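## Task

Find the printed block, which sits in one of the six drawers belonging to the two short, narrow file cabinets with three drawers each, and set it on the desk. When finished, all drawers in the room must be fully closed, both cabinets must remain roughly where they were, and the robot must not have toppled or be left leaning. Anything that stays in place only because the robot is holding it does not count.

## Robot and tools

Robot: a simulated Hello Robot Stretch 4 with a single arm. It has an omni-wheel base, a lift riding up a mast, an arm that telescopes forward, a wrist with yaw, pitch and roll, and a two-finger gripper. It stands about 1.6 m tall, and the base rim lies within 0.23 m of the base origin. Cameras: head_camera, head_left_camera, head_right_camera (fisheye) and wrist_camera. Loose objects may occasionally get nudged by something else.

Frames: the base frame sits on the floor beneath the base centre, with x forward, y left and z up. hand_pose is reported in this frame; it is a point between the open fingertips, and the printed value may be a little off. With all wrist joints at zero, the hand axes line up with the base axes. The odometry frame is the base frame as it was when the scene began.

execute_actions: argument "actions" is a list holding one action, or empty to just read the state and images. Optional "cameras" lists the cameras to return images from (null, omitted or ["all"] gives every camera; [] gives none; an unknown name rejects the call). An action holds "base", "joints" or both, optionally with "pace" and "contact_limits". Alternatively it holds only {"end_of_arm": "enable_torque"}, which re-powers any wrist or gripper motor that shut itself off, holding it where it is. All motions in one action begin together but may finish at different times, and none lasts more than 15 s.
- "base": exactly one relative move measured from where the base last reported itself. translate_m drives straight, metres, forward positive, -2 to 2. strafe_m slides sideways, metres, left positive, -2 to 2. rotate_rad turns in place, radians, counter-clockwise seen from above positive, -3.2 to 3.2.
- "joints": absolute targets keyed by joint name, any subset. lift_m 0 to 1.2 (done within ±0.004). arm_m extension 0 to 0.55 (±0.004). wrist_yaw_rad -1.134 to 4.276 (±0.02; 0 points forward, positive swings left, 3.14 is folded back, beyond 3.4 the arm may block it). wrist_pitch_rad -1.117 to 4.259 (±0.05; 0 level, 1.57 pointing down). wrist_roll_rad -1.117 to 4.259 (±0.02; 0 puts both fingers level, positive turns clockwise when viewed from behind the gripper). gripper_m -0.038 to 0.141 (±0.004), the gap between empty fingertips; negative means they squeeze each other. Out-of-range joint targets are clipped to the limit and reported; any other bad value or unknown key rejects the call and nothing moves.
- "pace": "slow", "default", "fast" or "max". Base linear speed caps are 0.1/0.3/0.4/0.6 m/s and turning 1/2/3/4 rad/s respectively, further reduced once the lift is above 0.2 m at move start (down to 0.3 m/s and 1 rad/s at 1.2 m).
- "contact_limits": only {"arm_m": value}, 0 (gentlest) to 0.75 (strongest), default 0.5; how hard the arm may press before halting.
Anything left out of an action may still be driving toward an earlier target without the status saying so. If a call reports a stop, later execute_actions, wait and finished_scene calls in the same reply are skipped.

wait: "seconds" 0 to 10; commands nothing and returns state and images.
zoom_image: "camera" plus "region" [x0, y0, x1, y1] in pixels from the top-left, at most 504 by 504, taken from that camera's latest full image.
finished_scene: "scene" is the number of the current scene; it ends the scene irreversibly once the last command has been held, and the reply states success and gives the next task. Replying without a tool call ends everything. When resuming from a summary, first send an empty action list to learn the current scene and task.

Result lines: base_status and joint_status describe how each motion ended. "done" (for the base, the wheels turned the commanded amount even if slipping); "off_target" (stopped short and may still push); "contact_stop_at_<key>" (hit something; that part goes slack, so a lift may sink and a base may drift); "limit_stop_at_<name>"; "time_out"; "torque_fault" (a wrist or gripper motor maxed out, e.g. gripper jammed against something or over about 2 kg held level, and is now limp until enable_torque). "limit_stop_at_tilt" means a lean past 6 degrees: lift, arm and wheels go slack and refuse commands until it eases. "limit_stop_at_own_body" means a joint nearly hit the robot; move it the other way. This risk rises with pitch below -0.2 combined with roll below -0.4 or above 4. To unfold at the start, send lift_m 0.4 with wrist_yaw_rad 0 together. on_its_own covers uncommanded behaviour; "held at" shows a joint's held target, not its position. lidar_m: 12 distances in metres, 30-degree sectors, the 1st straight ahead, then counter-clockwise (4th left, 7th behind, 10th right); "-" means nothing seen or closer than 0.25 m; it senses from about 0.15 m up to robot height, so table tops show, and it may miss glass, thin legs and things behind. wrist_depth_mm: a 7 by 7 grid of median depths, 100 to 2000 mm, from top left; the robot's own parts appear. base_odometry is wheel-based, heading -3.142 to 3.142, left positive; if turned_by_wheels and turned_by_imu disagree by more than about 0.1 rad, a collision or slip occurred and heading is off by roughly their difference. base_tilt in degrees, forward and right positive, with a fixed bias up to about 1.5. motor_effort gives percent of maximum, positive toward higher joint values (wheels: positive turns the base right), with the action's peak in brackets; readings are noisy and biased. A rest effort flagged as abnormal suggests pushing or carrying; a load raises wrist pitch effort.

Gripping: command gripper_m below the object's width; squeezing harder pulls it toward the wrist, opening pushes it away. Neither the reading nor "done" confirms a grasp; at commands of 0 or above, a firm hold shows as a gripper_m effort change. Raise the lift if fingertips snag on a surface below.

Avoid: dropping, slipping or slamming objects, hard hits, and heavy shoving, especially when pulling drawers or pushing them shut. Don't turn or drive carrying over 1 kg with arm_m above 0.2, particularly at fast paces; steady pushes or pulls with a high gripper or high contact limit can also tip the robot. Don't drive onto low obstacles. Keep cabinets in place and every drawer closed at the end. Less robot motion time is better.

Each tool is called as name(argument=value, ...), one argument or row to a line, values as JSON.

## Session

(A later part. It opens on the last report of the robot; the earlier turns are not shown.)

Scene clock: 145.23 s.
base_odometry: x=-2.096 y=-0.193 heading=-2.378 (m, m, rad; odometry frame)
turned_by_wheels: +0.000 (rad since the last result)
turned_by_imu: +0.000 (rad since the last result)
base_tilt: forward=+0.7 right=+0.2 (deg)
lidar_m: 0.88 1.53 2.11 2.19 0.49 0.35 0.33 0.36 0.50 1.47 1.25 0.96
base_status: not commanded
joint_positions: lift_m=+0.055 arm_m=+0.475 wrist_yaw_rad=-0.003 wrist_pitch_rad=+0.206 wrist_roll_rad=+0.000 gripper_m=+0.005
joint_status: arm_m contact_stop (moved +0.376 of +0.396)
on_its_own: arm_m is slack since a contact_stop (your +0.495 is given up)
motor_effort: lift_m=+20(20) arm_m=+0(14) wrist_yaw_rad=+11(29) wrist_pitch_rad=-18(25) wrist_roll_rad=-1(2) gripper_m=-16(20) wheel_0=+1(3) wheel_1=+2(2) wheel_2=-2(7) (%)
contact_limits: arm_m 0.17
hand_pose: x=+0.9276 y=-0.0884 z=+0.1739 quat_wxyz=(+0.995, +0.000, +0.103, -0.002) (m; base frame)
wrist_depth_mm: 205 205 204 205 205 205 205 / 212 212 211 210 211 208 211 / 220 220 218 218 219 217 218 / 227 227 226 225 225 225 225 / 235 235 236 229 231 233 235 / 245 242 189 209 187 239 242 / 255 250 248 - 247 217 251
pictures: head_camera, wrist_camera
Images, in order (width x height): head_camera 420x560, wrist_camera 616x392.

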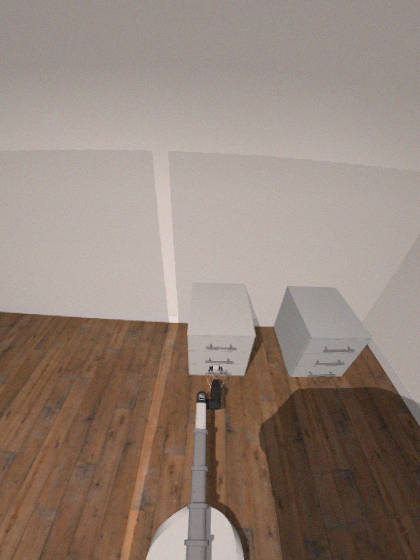

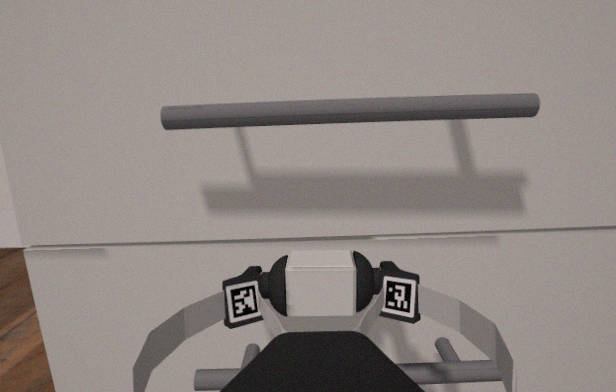

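execute_actions(
  actions=[
    {"joints":{"arm_m":0.1}},
  ],
  cameras=["head_camera","wrist_camera"],
)

zoom_image(
  camera="head_camera",
  region=[170, 270, 400, 400],
)

execute_actions(
  actions=[
    {"joints":{"arm_m":0.0,"lift_m":0.2,"wrist_pitch_rad":0},"base":{"strafe_m":1.75},"pace":"fast"},
  ],
  cameras=["head_left_camera"],
)

Scene clock: 149.57 s.
base_odometry: x=-2.097 y=-0.193 heading=-2.378 (m, m, rad; odometry frame)
turned_by_wheels: +0.000 (rad since the last result)
turned_by_imu: +0.000 (rad since the last result)
base_tilt: forward=+0.7 right=+0.2 (deg)
lidar_m: 0.87 1.54 2.13 2.20 0.49 0.36 0.33 0.36 0.50 1.49 1.26 0.95
base_status: not commanded
joint_positions: lift_m=+0.055 arm_m=+0.101 wrist_yaw_rad=+0.000 wrist_pitch_rad=+0.203 wrist_roll_rad=+0.000 gripper_m=+0.005
joint_status: all done
motor_effort: lift_m=+20(20) arm_m=-5(7) wrist_yaw_rad=+1(11) wrist_pitch_rad=-7(16) wrist_roll_rad=-1(1) gripper_m=-19(21) wheel_0=+1(1) wheel_1=+2(2) wheel_2=+0(3) (%)
hand_pose: x=+0.5544 y=-0.0875 z=+0.1750 quat_wxyz=(+0.995, +0.000, +0.101, +0.000) (m; base frame)
wrist_depth_mm: 1118 1098 559 554 549 1060 854 / 1138 1138 574 574 569 1078 854 / 1182 1182 591 591 591 1138 854 / 1229 1182 615 609 609 1078 842 / 820 809 668 228 627 723 715 / 559 559 188 210 187 492 508 / 427 402 421 - 407 382 397
pictures: head_camera, wrist_camera
Images, in order (width x height): head_camera 420x560, wrist_camera 616x392.

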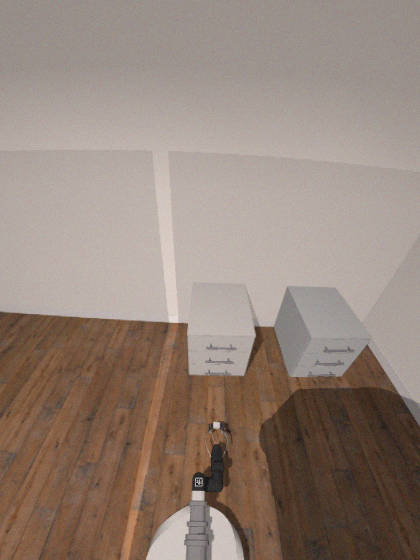

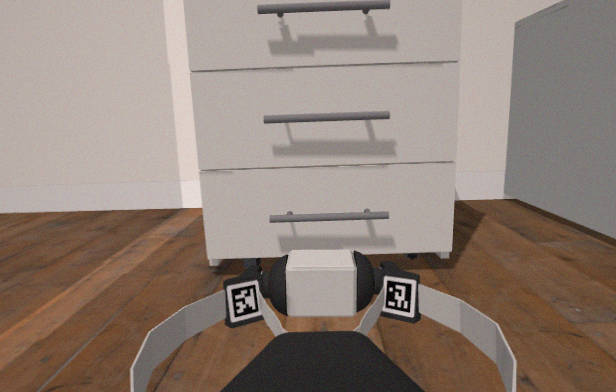

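Region (170, 270, 400, 400) of head_camera's 420x560 image, scaled by 2.191, with more detail than that image has; it fills the top 285 rows of this view, and the rest is white.

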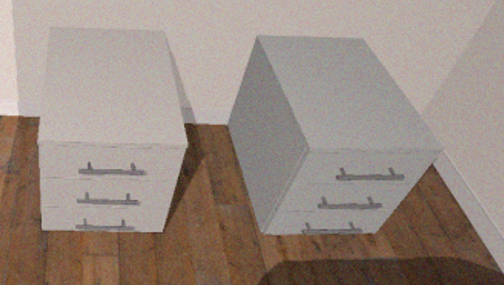

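Scene clock: 155.17 s.
base_odometry: x=-0.887 y=-1.457 heading=-2.378 (m, m, rad; odometry frame)
turned_by_wheels: +0.000 (rad since the last result)
turned_by_imu: +0.001 (rad since the last result)
base_tilt: forward=+0.7 right=+0.2 (deg)
lidar_m: 1.49 0.66 0.50 0.46 0.50 0.70 2.02 0.66 0.57 1.36 1.87 1.54
base_status: done
joint_positions: lift_m=+0.200 arm_m=+0.001 wrist_yaw_rad=+0.000 wrist_pitch_rad=+0.003 wrist_roll_rad=+0.000 gripper_m=+0.005
joint_status: all done
motor_effort: lift_m=+19(21) arm_m=-5(7) wrist_yaw_rad=+1(2) wrist_pitch_rad=-6(12) wrist_roll_rad=-2(1) gripper_m=-19(20) wheel_0=-1(11) wheel_1=+0(12) wheel_2=-1(3) (%)
hand_pose: x=+0.4603 y=-0.0874 z=+0.3773 quat_wxyz=(+1.000, +0.000, +0.001, +0.000) (m; base frame)
wrist_depth_mm: 798 1118 1336 1308 1281 1281 1281 / 778 1160 1308 1308 1281 1308 1281 / 768 1138 1336 1308 1308 1308 1255 / 778 1138 1308 1308 1308 1308 1255 / 768 1118 1336 228 1255 1281 1281 / 759 1042 188 211 187 1205 1281 / 750 878 946 - 917 831 891
pictures: head_left_camera
Images, in order (width x height): head_left_camera 420x672.

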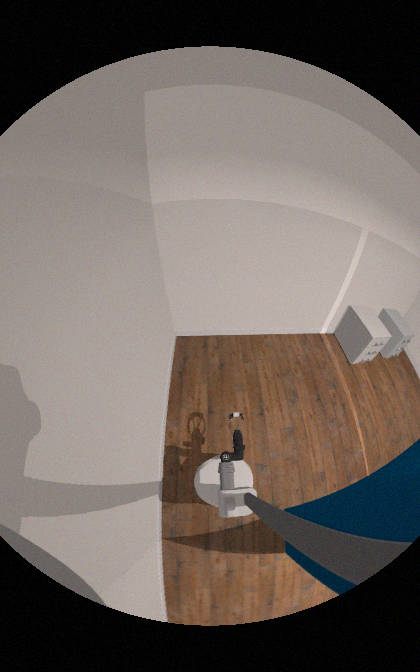

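execute_actions(
  actions=[
    {"joints":{"lift_m":0.75},"base":{"translate_m":-1.7},"pace":"fast"},
  ],
  cameras=[],
)

execute_actions(
  actions=[
    {"base":{"strafe_m":-0.8},"pace":"fast"},
  ],
  cameras=[],
)

execute_actions(
  actions=[
    {"base":{"rotate_rad":-3.14}},
  ],
)

Scene clock: 163.67 s.
base_odometry: x=+0.342 y=-0.282 heading=-2.378 (m, m, rad; odometry frame)
turned_by_wheels: +0.000 (rad since the last result)
turned_by_imu: +0.008 (rad since the last result)
base_tilt: forward=+0.7 right=+0.2 (deg)
lidar_m: 1.85 0.70 0.52 0.49 0.54 0.70 1.15 0.83 1.12 3.20 1.25 1.00
base_status: done
joint_positions: lift_m=+0.750 arm_m=+0.001 wrist_yaw_rad=+0.000 wrist_pitch_rad=+0.003 wrist_roll_rad=+0.000 gripper_m=+0.005
joint_status: all done
motor_effort: lift_m=+20(21) arm_m=-5(5) wrist_yaw_rad=+0(1) wrist_pitch_rad=-7(7) wrist_roll_rad=-1(1) gripper_m=-20(20) wheel_0=+1(6) wheel_1=+1(7) wheel_2=+0(10) (%)
hand_pose: x=+0.4603 y=-0.0874 z=+0.9273 quat_wxyz=(+1.000, +0.000, +0.001, +0.000) (m; base frame)
wrist_depth_mm: 831 1205 - - - 798 1008 / 820 1182 - - - 809 1098 / 809 1182 - - - 820 1098 / 798 1160 - - - 831 647 / 809 1160 - 229 - 842 931 / 798 1078 188 210 187 723 866 / 798 1008 1863 - - 788 842
pictures: none
No camera images: the call's "cameras" was empty. Leave "cameras" out to get every camera's image.

Scene clock: 166.90 s.
base_odometry: x=-0.211 y=+0.296 heading=-2.378 (m, m, rad; odometry frame)
turned_by_wheels: +0.000 (rad since the last result)
turned_by_imu: -0.001 (rad since the last result)
base_tilt: forward=+0.7 right=+0.2 (deg)
lidar_m: 0.84 0.89 1.35 1.28 1.33 0.82 0.77 0.81 1.11 2.40 1.20 0.89
base_status: done
joint_positions: lift_m=+0.750 arm_m=+0.001 wrist_yaw_rad=+0.000 wrist_pitch_rad=+0.003 wrist_roll_rad=+0.000 gripper_m=+0.005
joint_status: not commanded
motor_effort: lift_m=+19(20) arm_m=-5(5) wrist_yaw_rad=+0(1) wrist_pitch_rad=-7(6) wrist_roll_rad=-2(1) gripper_m=-20(20) wheel_0=-2(10) wheel_1=+1(11) wheel_2=-1(0) (%)
hand_pose: x=+0.4603 y=-0.0874 z=+0.9273 quat_wxyz=(+1.000, +0.000, +0.001, +0.000) (m; base frame)
wrist_depth_mm: 1808 778 960 866 878 842 668 / 1808 768 1118 668 661 654 668 / 1808 778 1138 668 661 661 676 / 1863 668 1098 668 661 661 627 / 1863 768 1138 227 1098 1025 683 / 1863 707 189 210 187 676 691 / 1863 676 917 - 661 668 691
pictures: none
No camera images: the call's "cameras" was empty. Leave "cameras" out to get every camera's image.

Scene clock: 169.77 s.
base_odometry: x=-0.211 y=+0.296 heading=+0.765 (m, m, rad; odometry frame)
turned_by_wheels: -3.140 (rad since the last result)
turned_by_imu: -3.093 (rad since the last result)
base_tilt: forward=+0.6 right=+0.1 (deg)
lidar_m: 0.77 0.81 1.14 2.41 1.17 0.90 0.85 0.90 1.34 1.28 1.34 0.81
base_status: done
joint_positions: lift_m=+0.750 arm_m=+0.001 wrist_yaw_rad=+0.000 wrist_pitch_rad=+0.003 wrist_roll_rad=+0.000 gripper_m=+0.005
joint_status: not commanded
motor_effort: lift_m=+19(19) arm_m=-5(5) wrist_yaw_rad=+1(0) wrist_pitch_rad=-7(8) wrist_roll_rad=-2(2) gripper_m=-21(19) wheel_0=+1(6) wheel_1=+0(8) wheel_2=-1(6) (%)
hand_pose: x=+0.4603 y=-0.0874 z=+0.9274 quat_wxyz=(+1.000, +0.000, +0.001, +0.000) (m; base frame)
wrist_depth_mm: 1464 1397 1366 1366 1336 1281 1281 / 1464 1366 1366 1397 1336 1308 1308 / 1499 1397 1397 1366 1336 1336 1281 / 1464 1430 1397 1397 1336 1336 1308 / 1430 1464 1397 228 1336 1308 1281 / 878 878 189 210 187 732 1281 / 615 580 609 - 580 544 585
pictures: head_camera, head_left_camera, head_right_camera, wrist_camera
Images, in order (width x height): head_camera 420x560, head_left_camera 420x672, head_right_camera 420x672, wrist_camera 616x392.

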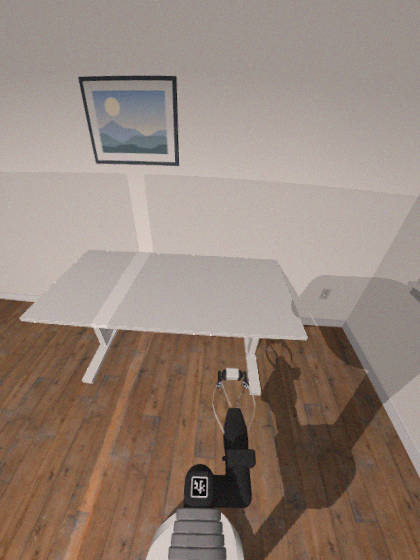

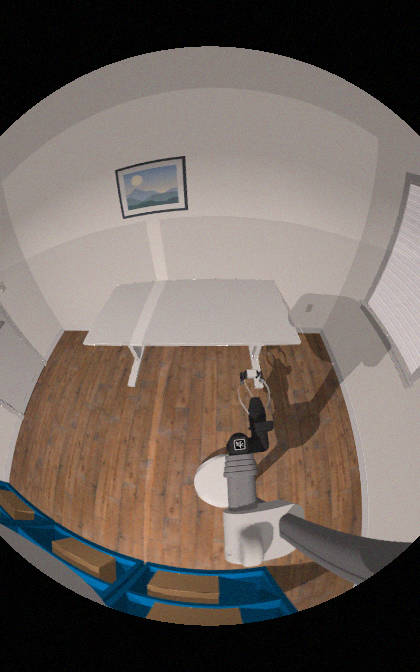

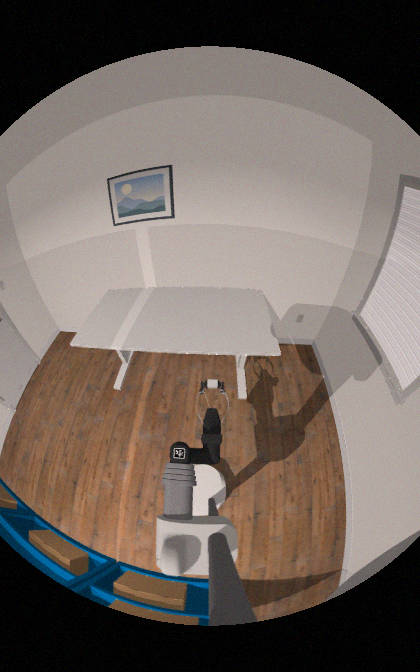

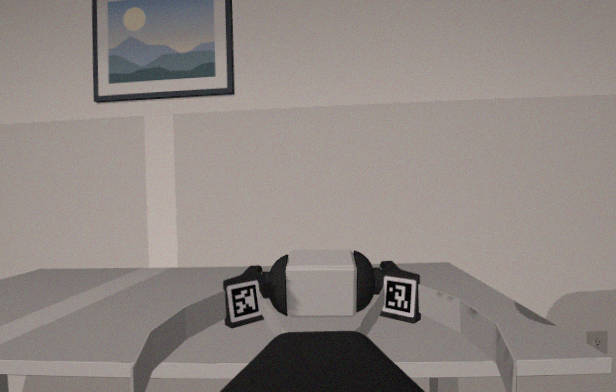

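execute_actions(
  actions=[
    {"base":{"translate_m":0.3},"joints":{"lift_m":0.92,"wrist_pitch_rad":1.57}},
  ],
  cameras=[],
)

execute_actions(
  actions=[
    {"joints":{"arm_m":0.48}},
  ],
  cameras=["wrist_camera","head_camera"],
)

Scene clock: 174.33 s.
base_odometry: x=+0.005 y=+0.504 heading=+0.765 (m, m, rad; odometry frame)
turned_by_wheels: +0.000 (rad since the last result)
turned_by_imu: -0.001 (rad since the last result)
base_tilt: forward=+0.6 right=+0.2 (deg)
lidar_m: 0.47 0.50 0.72 2.38 1.57 1.18 1.14 1.77 1.34 1.27 0.66 0.51
base_status: done
joint_positions: lift_m=+0.920 arm_m=+0.001 wrist_yaw_rad=+0.000 wrist_pitch_rad=+1.570 wrist_roll_rad=+0.000 gripper_m=+0.005
joint_status: all done
motor_effort: lift_m=+20(21) arm_m=-5(5) wrist_yaw_rad=+1(1) wrist_pitch_rad=+2(4) wrist_roll_rad=-1(1) gripper_m=-19(19) wheel_0=+0(4) wheel_1=+2(7) wheel_2=+1(8) (%)
hand_pose: x=+0.1720 y=-0.0874 z=+0.8095 quat_wxyz=(+0.707, +0.000, +0.707, +0.000) (m; base frame)
wrist_depth_mm: 1078 1078 1060 1060 1042 1025 1008 / 1060 1078 1060 1060 1042 1025 1025 / 1078 1078 1060 1060 1042 1042 1025 / 1078 1060 1060 1042 1042 1025 1025 / 1078 1078 842 228 1025 1042 1025 / 1078 1078 189 210 187 1025 1025 / 1078 1060 1060 - 1060 1025 1025
pictures: none
No camera images: the call's "cameras" was empty. Leave "cameras" out to get every camera's image.

Scene clock: 176.80 s.
base_odometry: x=+0.005 y=+0.504 heading=+0.765 (m, m, rad; odometry frame)
turned_by_wheels: +0.000 (rad since the last result)
turned_by_imu: +0.000 (rad since the last result)
base_tilt: forward=+0.6 right=+0.2 (deg)
lidar_m: 0.46 0.51 0.71 2.39 1.53 1.18 1.15 1.78 1.35 1.26 0.66 0.51
base_status: not commanded
joint_positions: lift_m=+0.920 arm_m=+0.479 wrist_yaw_rad=+0.000 wrist_pitch_rad=+1.570 wrist_roll_rad=+0.000 gripper_m=+0.005
joint_status: all done
motor_effort: lift_m=+20(20) arm_m=+5(5) wrist_yaw_rad=+0(1) wrist_pitch_rad=+2(2) wrist_roll_rad=+0(2) gripper_m=-19(19) wheel_0=+0(0) wheel_1=+2(2) wheel_2=+0(1) (%)
hand_pose: x=+0.6503 y=-0.0874 z=+0.8095 quat_wxyz=(+0.707, +0.000, +0.707, +0.000) (m; base frame)
wrist_depth_mm: 324 320 317 312 312 309 306 / 324 320 319 315 312 309 306 / 324 320 319 314 312 309 306 / 324 324 319 315 314 310 306 / 325 322 319 227 312 309 306 / 324 322 188 210 187 309 309 / 325 322 319 - 312 309 307
pictures: head_camera, wrist_camera
Images, in order (width x height): head_camera 420x560, wrist_camera 616x392.

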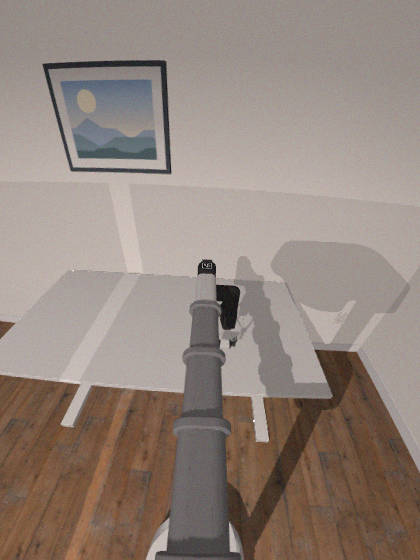

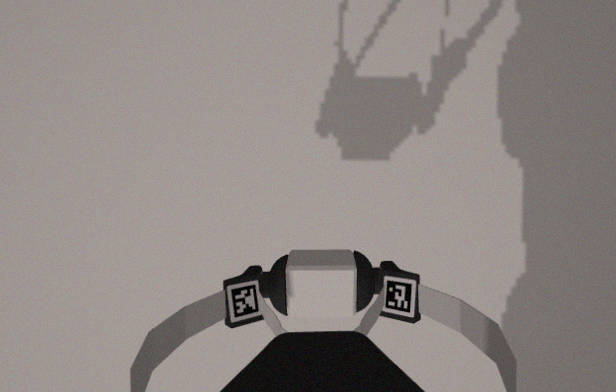

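execute_actions(
  actions=[
    {"joints":{"lift_m":0.855},"pace":"slow"},
  ],
  cameras=[],
)

execute_actions(
  actions=[
    {"joints":{"gripper_m":0.09},"pace":"slow"},
  ],
  cameras=[],
)

execute_actions(
  actions=[
    {"joints":{"lift_m":0.93},"pace":"fast"},
  ],
  cameras=["wrist_camera"],
)

Scene clock: 180.17 s.
base_odometry: x=+0.005 y=+0.504 heading=+0.765 (m, m, rad; odometry frame)
turned_by_wheels: +0.000 (rad since the last result)
turned_by_imu: +0.000 (rad since the last result)
base_tilt: forward=+0.6 right=+0.2 (deg)
lidar_m: 0.47 0.49 0.72 2.39 1.56 1.18 1.15 1.78 1.35 1.26 0.68 0.49
base_status: not commanded
joint_positions: lift_m=+0.855 arm_m=+0.479 wrist_yaw_rad=+0.000 wrist_pitch_rad=+1.570 wrist_roll_rad=+0.000 gripper_m=+0.005
joint_status: all done
motor_effort: lift_m=+15(19) arm_m=+5(5) wrist_yaw_rad=+0(1) wrist_pitch_rad=+2(2) wrist_roll_rad=-1(2) gripper_m=-21(20) wheel_0=+0(0) wheel_1=+2(2) wheel_2=+1(1) (%)
hand_pose: x=+0.6503 y=-0.0874 z=+0.7449 quat_wxyz=(+0.707, +0.000, +0.707, +0.000) (m; base frame)
wrist_depth_mm: 256 254 252 249 247 245 243 / 256 255 253 249 247 245 243 / 257 254 252 250 247 246 244 / 256 255 253 251 249 246 244 / 257 255 253 229 248 246 244 / 258 256 189 209 187 246 244 / 258 256 253 - 249 246 244
pictures: none
No camera images: the call's "cameras" was empty. Leave "cameras" out to get every camera's image.

Scene clock: 183.40 s.
base_odometry: x=+0.005 y=+0.504 heading=+0.765 (m, m, rad; odometry frame)
turned_by_wheels: +0.000 (rad since the last result)
turned_by_imu: +0.000 (rad since the last result)
base_tilt: forward=+0.7 right=+0.2 (deg)
lidar_m: 0.47 0.51 0.72 2.39 1.56 1.19 1.16 1.77 1.36 1.28 0.67 0.49
base_status: not commanded
joint_positions: lift_m=+0.855 arm_m=+0.479 wrist_yaw_rad=+0.000 wrist_pitch_rad=+1.570 wrist_roll_rad=+0.000 gripper_m=+0.090
joint_status: all done
motor_effort: lift_m=+15(15) arm_m=+5(4) wrist_yaw_rad=+0(0) wrist_pitch_rad=+2(2) wrist_roll_rad=-1(1) gripper_m=+0(20) wheel_0=+0(0) wheel_1=+2(2) wheel_2=+0(1) (%)
hand_pose: x=+0.6503 y=-0.0874 z=+0.7449 quat_wxyz=(+0.707, +0.000, +0.707, +0.000) (m; base frame)
wrist_depth_mm: 256 254 251 249 247 245 244 / 256 255 251 250 247 246 243 / 257 255 252 250 248 246 243 / 257 255 253 250 248 246 243 / 257 254 252 237 248 246 244 / 257 256 199 222 248 246 244 / 259 256 254 - 248 246 245
pictures: none
No camera images: the call's "cameras" was empty. Leave "cameras" out to get every camera's image.

Scene clock: 184.47 s.
base_odometry: x=+0.005 y=+0.504 heading=+0.765 (m, m, rad; odometry frame)
turned_by_wheels: +0.000 (rad since the last result)
turned_by_imu: +0.000 (rad since the last result)
base_tilt: forward=+0.6 right=+0.2 (deg)
lidar_m: 0.47 0.51 0.72 2.39 1.55 1.19 1.16 1.79 1.34 1.26 0.68 0.50
base_status: not commanded
joint_positions: lift_m=+0.930 arm_m=+0.479 wrist_yaw_rad=+0.000 wrist_pitch_rad=+1.570 wrist_roll_rad=+0.000 gripper_m=+0.090
joint_status: all done
motor_effort: lift_m=+20(19) arm_m=+5(5) wrist_yaw_rad=+0(1) wrist_pitch_rad=+1(1) wrist_roll_rad=-1(1) gripper_m=-2(0) wheel_0=+0(0) wheel_1=+2(2) wheel_2=+1(0) (%)
hand_pose: x=+0.6503 y=-0.0874 z=+0.8196 quat_wxyz=(+0.707, +0.000, +0.707, +0.000) (m; base frame)
wrist_depth_mm: 334 330 327 325 320 319 317 / 334 330 329 324 322 319 317 / 334 330 329 325 324 319 317 / 336 332 329 327 322 319 317 / 336 332 329 325 322 319 319 / 338 332 199 325 322 319 319 / 334 332 330 - 324 322 319
pictures: wrist_camera
Images, in order (width x height): wrist_camera 616x392.

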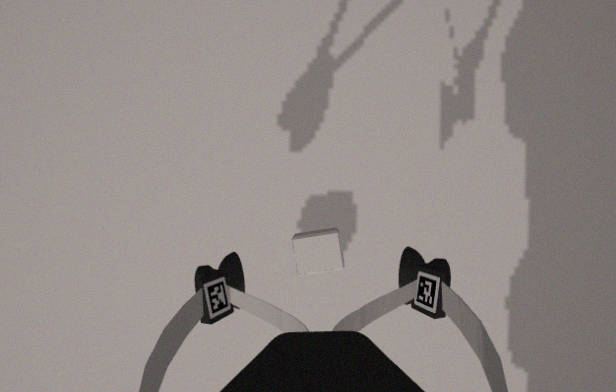

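finished_scene(
  scene=1,
)

The scene is finished: the task was done.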